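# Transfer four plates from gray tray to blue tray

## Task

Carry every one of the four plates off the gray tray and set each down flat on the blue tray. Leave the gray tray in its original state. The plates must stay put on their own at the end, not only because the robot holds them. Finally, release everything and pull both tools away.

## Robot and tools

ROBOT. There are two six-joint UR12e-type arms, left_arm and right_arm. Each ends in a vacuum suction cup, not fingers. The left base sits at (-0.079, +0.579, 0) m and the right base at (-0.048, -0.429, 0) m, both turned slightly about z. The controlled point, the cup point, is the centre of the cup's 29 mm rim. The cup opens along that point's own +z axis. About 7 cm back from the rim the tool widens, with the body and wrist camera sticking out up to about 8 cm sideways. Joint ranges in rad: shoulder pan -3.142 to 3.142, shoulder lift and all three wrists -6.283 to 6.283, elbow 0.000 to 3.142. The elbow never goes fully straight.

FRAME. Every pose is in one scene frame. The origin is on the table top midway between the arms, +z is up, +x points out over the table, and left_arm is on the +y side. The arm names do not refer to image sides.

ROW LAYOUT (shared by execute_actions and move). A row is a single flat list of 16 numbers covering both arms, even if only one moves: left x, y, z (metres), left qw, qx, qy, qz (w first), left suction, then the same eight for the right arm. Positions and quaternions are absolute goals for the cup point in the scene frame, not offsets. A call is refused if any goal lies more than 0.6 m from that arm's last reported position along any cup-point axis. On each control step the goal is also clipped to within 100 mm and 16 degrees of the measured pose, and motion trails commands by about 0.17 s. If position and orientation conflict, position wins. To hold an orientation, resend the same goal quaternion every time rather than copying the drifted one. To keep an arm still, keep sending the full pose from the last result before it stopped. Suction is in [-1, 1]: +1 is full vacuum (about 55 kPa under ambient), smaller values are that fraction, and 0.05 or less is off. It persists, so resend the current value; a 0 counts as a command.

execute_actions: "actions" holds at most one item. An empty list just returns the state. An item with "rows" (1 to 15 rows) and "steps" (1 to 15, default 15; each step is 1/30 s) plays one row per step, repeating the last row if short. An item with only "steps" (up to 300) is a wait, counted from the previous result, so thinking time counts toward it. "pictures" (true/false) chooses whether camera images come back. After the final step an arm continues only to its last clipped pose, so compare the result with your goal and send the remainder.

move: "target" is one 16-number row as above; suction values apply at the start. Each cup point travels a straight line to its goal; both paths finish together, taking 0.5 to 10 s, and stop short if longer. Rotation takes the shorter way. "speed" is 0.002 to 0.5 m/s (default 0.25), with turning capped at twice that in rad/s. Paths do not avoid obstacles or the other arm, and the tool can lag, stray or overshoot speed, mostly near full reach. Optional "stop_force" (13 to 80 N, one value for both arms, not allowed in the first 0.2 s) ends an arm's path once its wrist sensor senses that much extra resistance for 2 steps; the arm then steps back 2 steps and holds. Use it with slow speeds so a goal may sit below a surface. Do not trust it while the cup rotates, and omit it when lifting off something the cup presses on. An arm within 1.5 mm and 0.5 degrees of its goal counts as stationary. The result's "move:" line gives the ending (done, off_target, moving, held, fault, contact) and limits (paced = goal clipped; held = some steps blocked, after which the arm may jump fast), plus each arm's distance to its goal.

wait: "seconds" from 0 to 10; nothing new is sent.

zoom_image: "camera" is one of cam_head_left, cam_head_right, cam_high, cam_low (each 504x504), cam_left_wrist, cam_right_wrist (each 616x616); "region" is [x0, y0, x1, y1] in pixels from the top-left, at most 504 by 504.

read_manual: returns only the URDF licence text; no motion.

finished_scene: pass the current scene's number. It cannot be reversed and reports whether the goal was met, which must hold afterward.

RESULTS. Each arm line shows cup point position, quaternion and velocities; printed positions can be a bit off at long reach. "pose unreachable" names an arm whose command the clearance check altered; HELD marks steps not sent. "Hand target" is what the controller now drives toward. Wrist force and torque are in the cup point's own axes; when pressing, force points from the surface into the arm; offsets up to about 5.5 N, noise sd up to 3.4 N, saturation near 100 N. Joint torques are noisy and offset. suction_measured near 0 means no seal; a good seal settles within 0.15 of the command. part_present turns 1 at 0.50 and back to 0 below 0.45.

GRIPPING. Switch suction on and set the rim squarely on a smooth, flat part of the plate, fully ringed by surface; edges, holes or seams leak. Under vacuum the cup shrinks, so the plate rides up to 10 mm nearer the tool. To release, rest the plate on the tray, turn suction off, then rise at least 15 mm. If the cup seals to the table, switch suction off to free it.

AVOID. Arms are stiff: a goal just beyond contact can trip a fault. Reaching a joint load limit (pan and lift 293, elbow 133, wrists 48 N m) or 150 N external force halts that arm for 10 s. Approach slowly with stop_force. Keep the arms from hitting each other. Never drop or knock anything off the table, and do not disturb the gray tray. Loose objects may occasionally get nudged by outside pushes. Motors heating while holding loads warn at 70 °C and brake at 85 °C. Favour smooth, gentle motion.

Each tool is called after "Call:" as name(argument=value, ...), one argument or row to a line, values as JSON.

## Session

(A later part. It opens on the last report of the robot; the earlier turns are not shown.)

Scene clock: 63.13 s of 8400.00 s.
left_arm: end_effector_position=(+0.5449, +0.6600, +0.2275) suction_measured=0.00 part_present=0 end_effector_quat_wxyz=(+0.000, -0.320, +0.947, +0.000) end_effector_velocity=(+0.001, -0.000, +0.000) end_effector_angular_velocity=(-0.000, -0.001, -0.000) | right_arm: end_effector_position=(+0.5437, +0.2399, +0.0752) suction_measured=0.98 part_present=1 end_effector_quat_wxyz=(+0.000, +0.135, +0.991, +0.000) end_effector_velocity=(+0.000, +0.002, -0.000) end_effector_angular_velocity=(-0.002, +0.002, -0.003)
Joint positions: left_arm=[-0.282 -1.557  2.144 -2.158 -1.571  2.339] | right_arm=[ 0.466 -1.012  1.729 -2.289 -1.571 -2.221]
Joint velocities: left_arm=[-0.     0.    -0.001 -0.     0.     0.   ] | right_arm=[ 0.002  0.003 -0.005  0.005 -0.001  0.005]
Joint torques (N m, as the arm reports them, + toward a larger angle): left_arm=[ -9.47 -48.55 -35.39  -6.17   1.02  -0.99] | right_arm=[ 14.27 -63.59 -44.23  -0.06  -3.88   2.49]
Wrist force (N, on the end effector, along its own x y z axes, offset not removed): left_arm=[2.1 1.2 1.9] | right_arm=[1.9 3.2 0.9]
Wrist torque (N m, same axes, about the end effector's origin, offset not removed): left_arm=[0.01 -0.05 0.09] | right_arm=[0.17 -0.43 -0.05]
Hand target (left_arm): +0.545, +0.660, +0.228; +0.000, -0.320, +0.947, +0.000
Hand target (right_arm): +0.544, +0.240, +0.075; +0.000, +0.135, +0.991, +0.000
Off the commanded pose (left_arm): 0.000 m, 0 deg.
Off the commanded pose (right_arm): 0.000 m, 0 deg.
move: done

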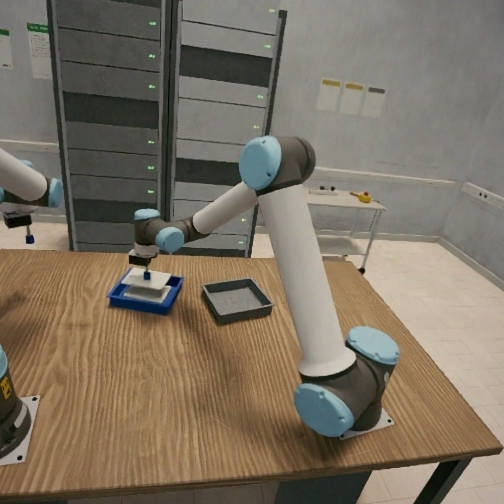

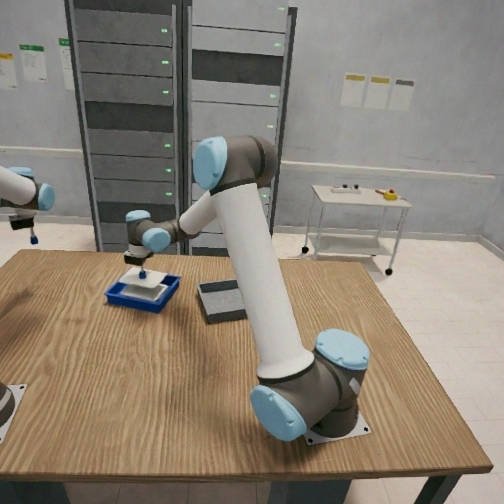

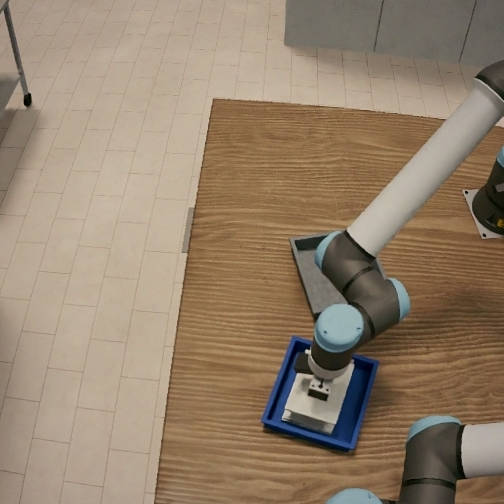

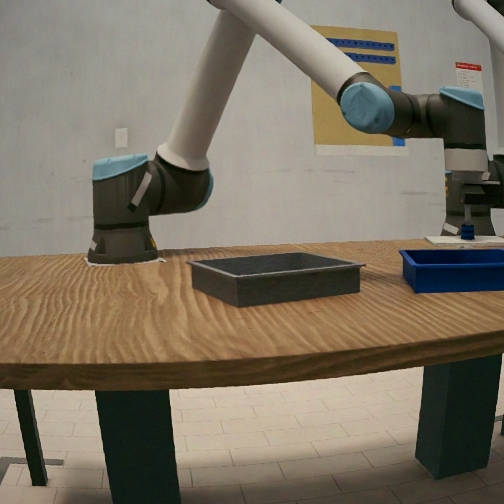

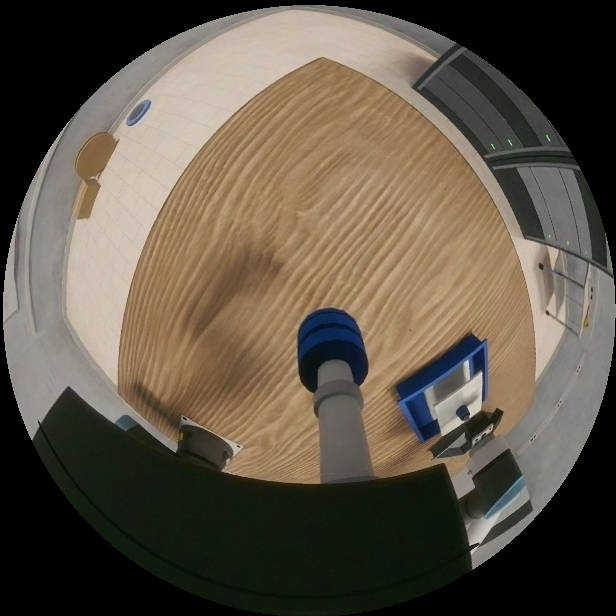

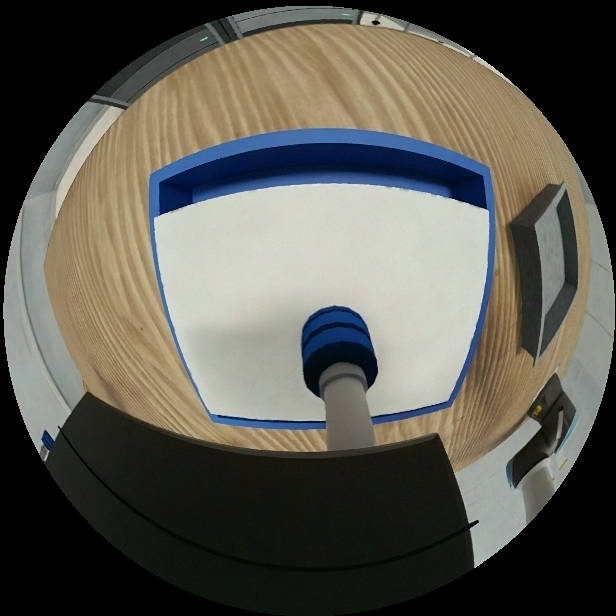

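Call:
move(
  target=[0.5449,0.66,0.2275,0,-0.320,0.947,0,0, 0.544,0.240,0.0188,0,0.135,0.9908,0,1],
  speed=0.08,
)

Call:
move(
  target=[0.5449,0.66,0.2275,0,-0.320,0.947,0,0, 0.544,0.240,0.08,0,0.135,0.9908,0,0],
  speed=0.2,
)

Call:
move(
  target=[0.5449,0.66,0.2275,0,-0.320,0.947,0,0, 0.56,-0.30,0.23,0,0.135,0.9908,0,0],
  speed=0.45,
)

Scene clock: 65.37 s of 8400.00 s.
left_arm: end_effector_position=(+0.5449, +0.6600, +0.2275) suction_measured=0.00 part_present=0 end_effector_quat_wxyz=(+0.000, -0.320, +0.947, +0.000) end_effector_velocity=(+0.000, +0.000, -0.000) end_effector_angular_velocity=(+0.000, -0.000, +0.000) | right_arm: end_effector_position=(+0.5440, +0.2400, +0.0192) suction_measured=0.98 part_present=1 end_effector_quat_wxyz=(-0.000, +0.135, +0.991, -0.000) end_effector_velocity=(+0.001, +0.001, -0.002) end_effector_angular_velocity=(+0.002, -0.002, +0.000)
Joint positions: left_arm=[-0.282 -1.557  2.144 -2.158 -1.571  2.339] | right_arm=[ 0.466 -0.947  1.747 -2.371 -1.571 -2.221]
Joint velocities: left_arm=[-0.     0.     0.    -0.001  0.    -0.   ] | right_arm=[ 0.     0.003 -0.002 -0.004  0.001  0.   ]
Joint torques (N m, as the arm reports them, + toward a larger angle): left_arm=[-10.43 -49.11 -34.62  -6.49   1.15  -2.11] | right_arm=[-18.45 -68.88 -24.02  -6.94  -3.87  -1.58]
Wrist force (N, on the end effector, along its own x y z axes, offset not removed): left_arm=[3.5 -1.3 3.6] | right_arm=[-0.3 2.3 -0.3]
Wrist torque (N m, same axes, about the end effector's origin, offset not removed): left_arm=[-0.35 -0.12 0.04] | right_arm=[0.05 -0.17 -0.01]
Hand target (left_arm): +0.545, +0.660, +0.228; +0.000, -0.320, +0.947, +0.000
Hand target (right_arm): +0.544, +0.240, +0.019; -0.000, +0.135, +0.991, -0.000
Off the commanded pose (left_arm): 0.000 m, 0 deg.
Off the commanded pose (right_arm): 0.000 m, 0 deg.
move: done

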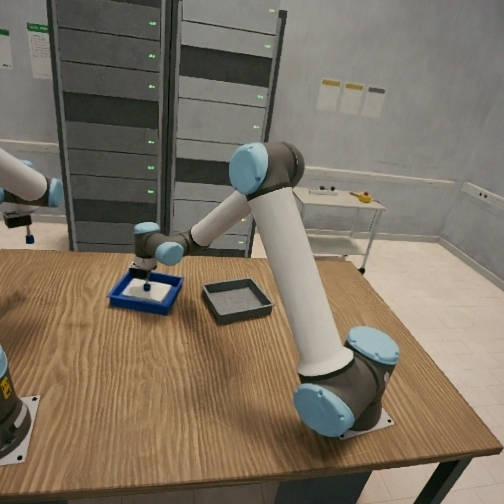

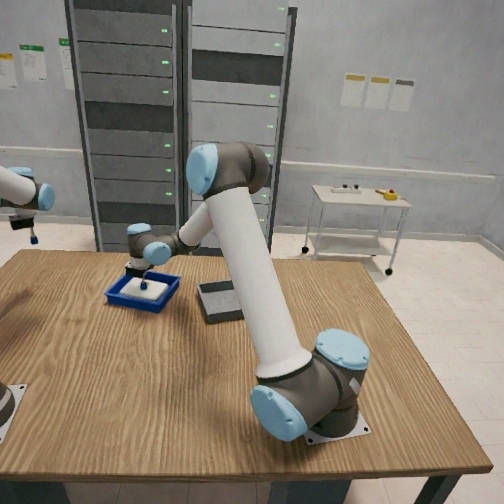

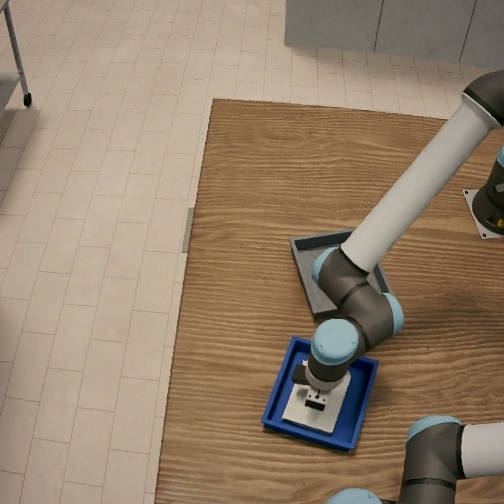

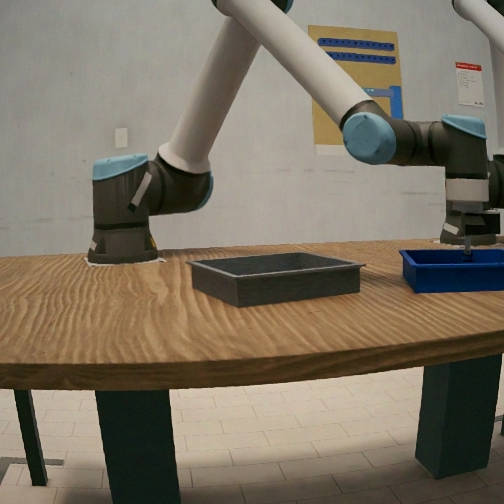

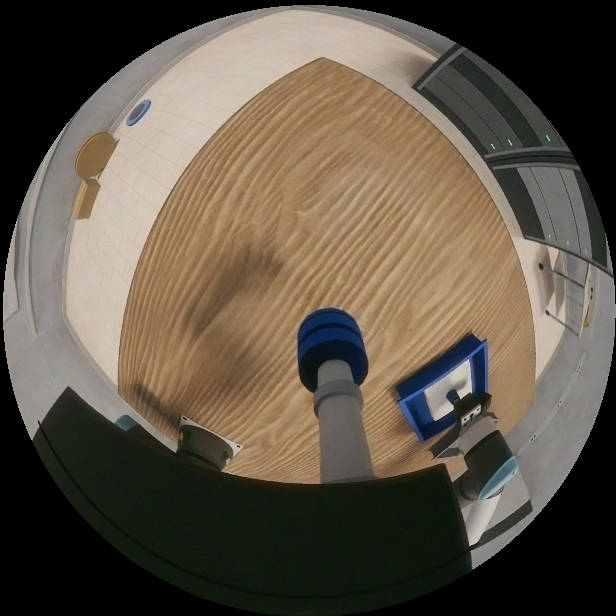

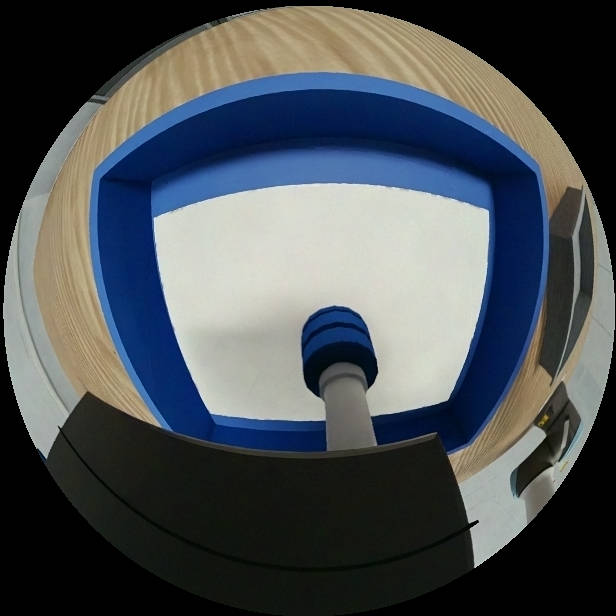

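Scene clock: 66.37 s of 8400.00 s.
left_arm: end_effector_position=(+0.5449, +0.6600, +0.2275) suction_measured=0.00 part_present=0 end_effector_quat_wxyz=(+0.000, -0.320, +0.947, +0.000) end_effector_velocity=(+0.000, +0.000, -0.000) end_effector_angular_velocity=(+0.001, +0.000, +0.000) | right_arm: end_effector_position=(+0.5440, +0.2400, +0.0797) suction_measured=0.00 part_present=0 end_effector_quat_wxyz=(+0.000, +0.135, +0.991, +0.000) end_effector_velocity=(+0.000, -0.000, +0.003) end_effector_angular_velocity=(-0.001, +0.000, -0.001)
Joint positions: left_arm=[-0.282 -1.557  2.144 -2.158 -1.571  2.339] | right_arm=[ 0.466 -1.016  1.727 -2.281 -1.571 -2.221]
Joint velocities: left_arm=[ 0.     0.    -0.     0.001  0.001 -0.   ] | right_arm=[-0.    -0.002 -0.002  0.005 -0.001  0.001]
Joint torques (N m, as the arm reports them, + toward a larger angle): left_arm=[-10.63 -50.69 -34.33  -6.65   0.77  -0.75] | right_arm=[-10.02 -96.05 -43.9   -0.25  -3.58   1.72]
Wrist force (N, on the end effector, along its own x y z axes, offset not removed): left_arm=[4.1 0.5 0.7] | right_arm=[0.0 -0.9 -0.4]
Wrist torque (N m, same axes, about the end effector's origin, offset not removed): left_arm=[-0.08 -0.35 0.16] | right_arm=[-0.30 -0.06 0.07]
Hand target (left_arm): +0.545, +0.660, +0.228; +0.000, -0.320, +0.947, +0.000
Hand target (right_arm): +0.544, +0.240, +0.080; +0.000, +0.135, +0.991, +0.000
Off the commanded pose (left_arm): 0.000 m, 0 deg.
Off the commanded pose (right_arm): 0.000 m, 0 deg.
move: done

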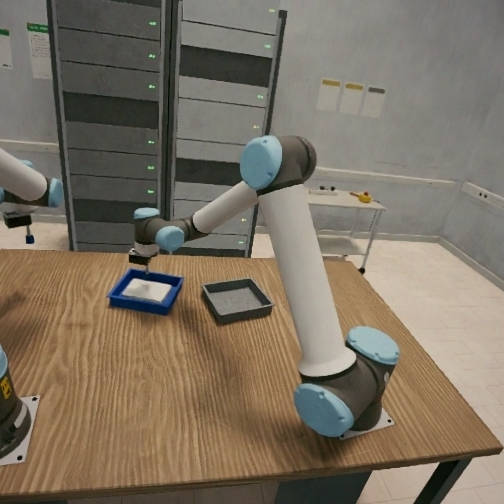

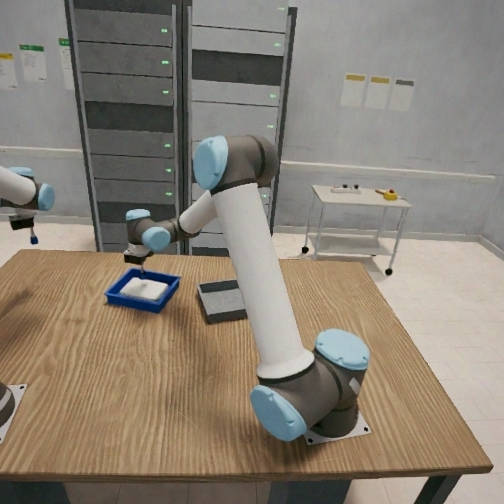

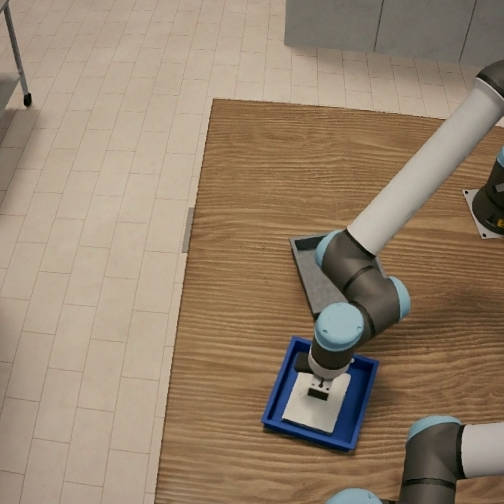

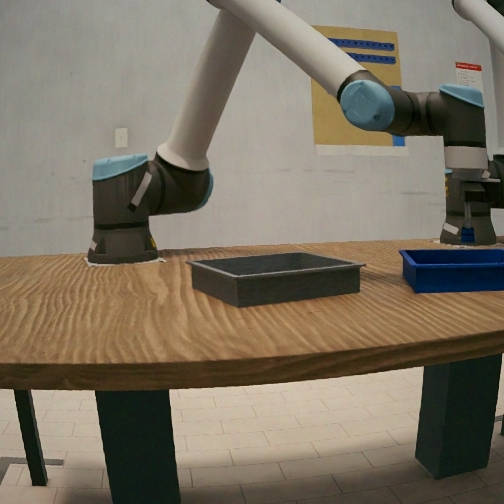

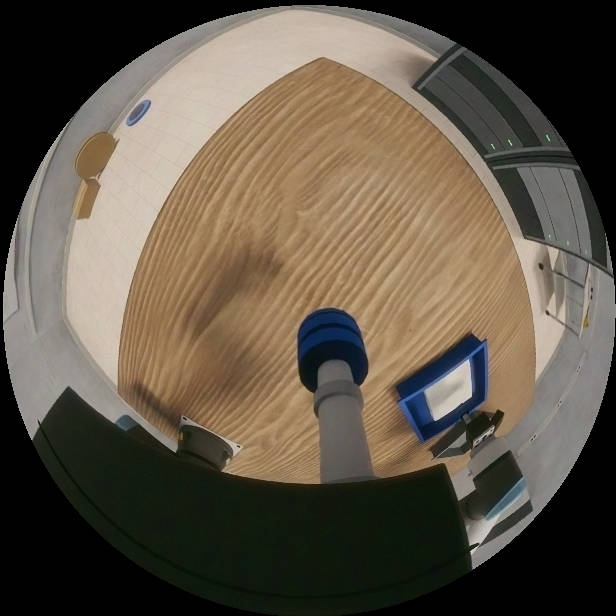

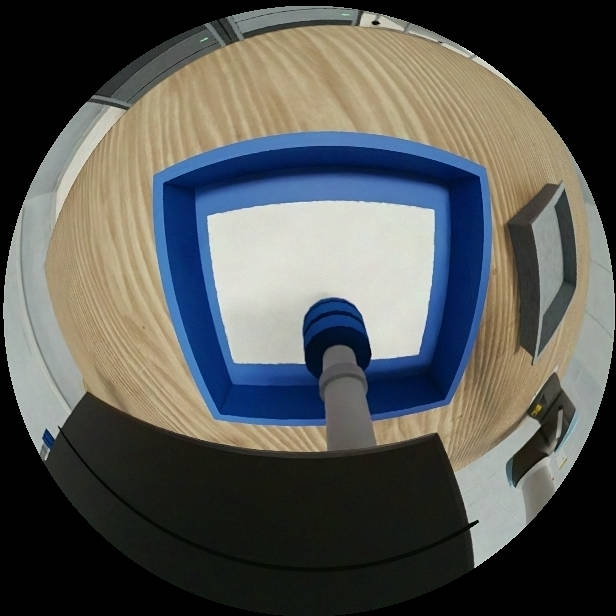

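Scene clock: 68.47 s of 8400.00 s.
left_arm: end_effector_position=(+0.5449, +0.6600, +0.2275) suction_measured=0.00 part_present=0 end_effector_quat_wxyz=(+0.000, -0.320, +0.947, +0.000) end_effector_velocity=(-0.000, +0.000, -0.001) end_effector_angular_velocity=(+0.001, +0.001, -0.000) | right_arm: end_effector_position=(+0.5599, -0.2999, +0.2297) suction_measured=0.00 part_present=0 end_effector_quat_wxyz=(-0.000, +0.135, +0.991, -0.000) end_effector_velocity=(-0.000, -0.002, +0.001) end_effector_angular_velocity=(+0.002, +0.000, +0.001)
Joint positions: left_arm=[-0.282 -1.557  2.144 -2.158 -1.571  2.339] | right_arm=[-0.259 -1.572  2.155 -2.153 -1.571 -2.946]
Joint velocities: left_arm=[-0.     0.     0.     0.001  0.001  0.   ] | right_arm=[-0.004 -0.002  0.     0.002  0.002 -0.005]
Joint torques (N m, as the arm reports them, + toward a larger angle): left_arm=[ -9.61 -49.28 -34.65  -6.25   0.69  -1.65] | right_arm=[-17.83 -53.89 -46.89  -0.01   3.98  -2.05]
Wrist force (N, on the end effector, along its own x y z axes, offset not removed): left_arm=[2.4 -1.2 1.6] | right_arm=[-1.3 -0.8 2.8]
Wrist torque (N m, same axes, about the end effector's origin, offset not removed): left_arm=[-0.26 -0.07 0.07] | right_arm=[-0.36 -0.02 0.01]
Hand target (left_arm): +0.545, +0.660, +0.227; +0.000, -0.320, +0.947, +0.000
Hand target (right_arm): +0.560, -0.300, +0.230; -0.000, +0.135, +0.991, -0.000
Off the commanded pose (left_arm): 0.000 m, 0 deg.
Off the commanded pose (right_arm): 0.000 m, 0 deg.
move: done; limits=paced

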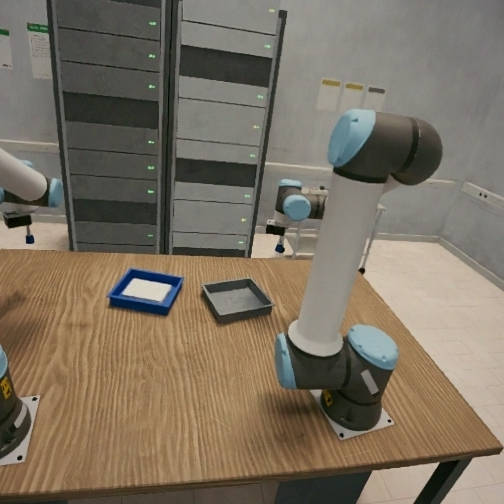

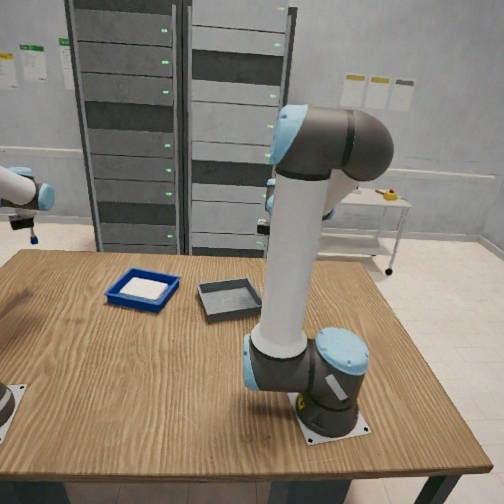

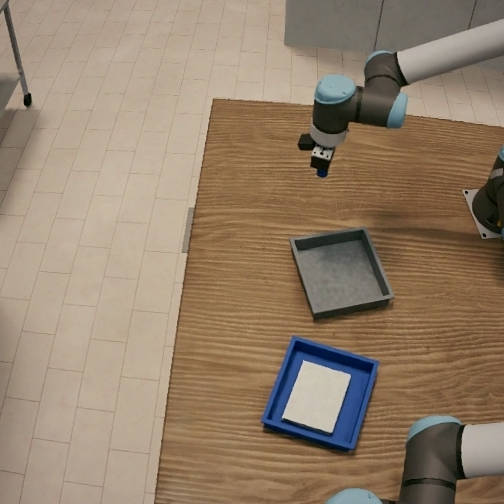

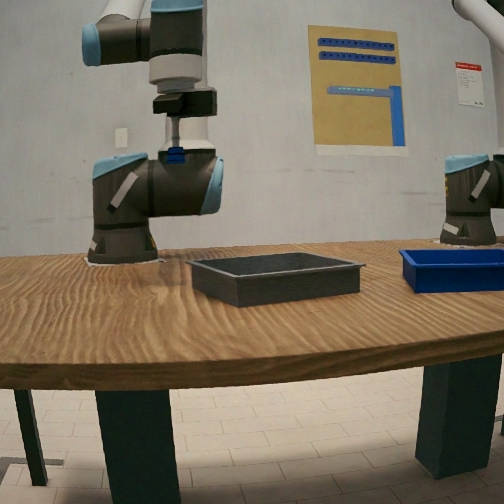

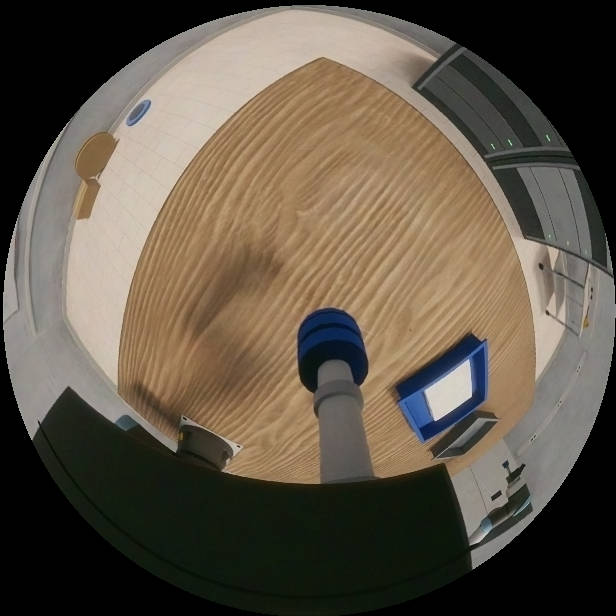

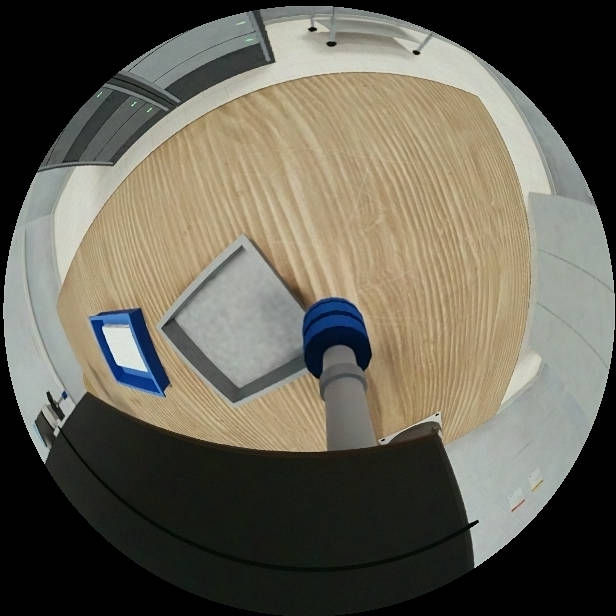

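Call:
finished_scene(
  scene=1,
)

The scene is finished: the task was done.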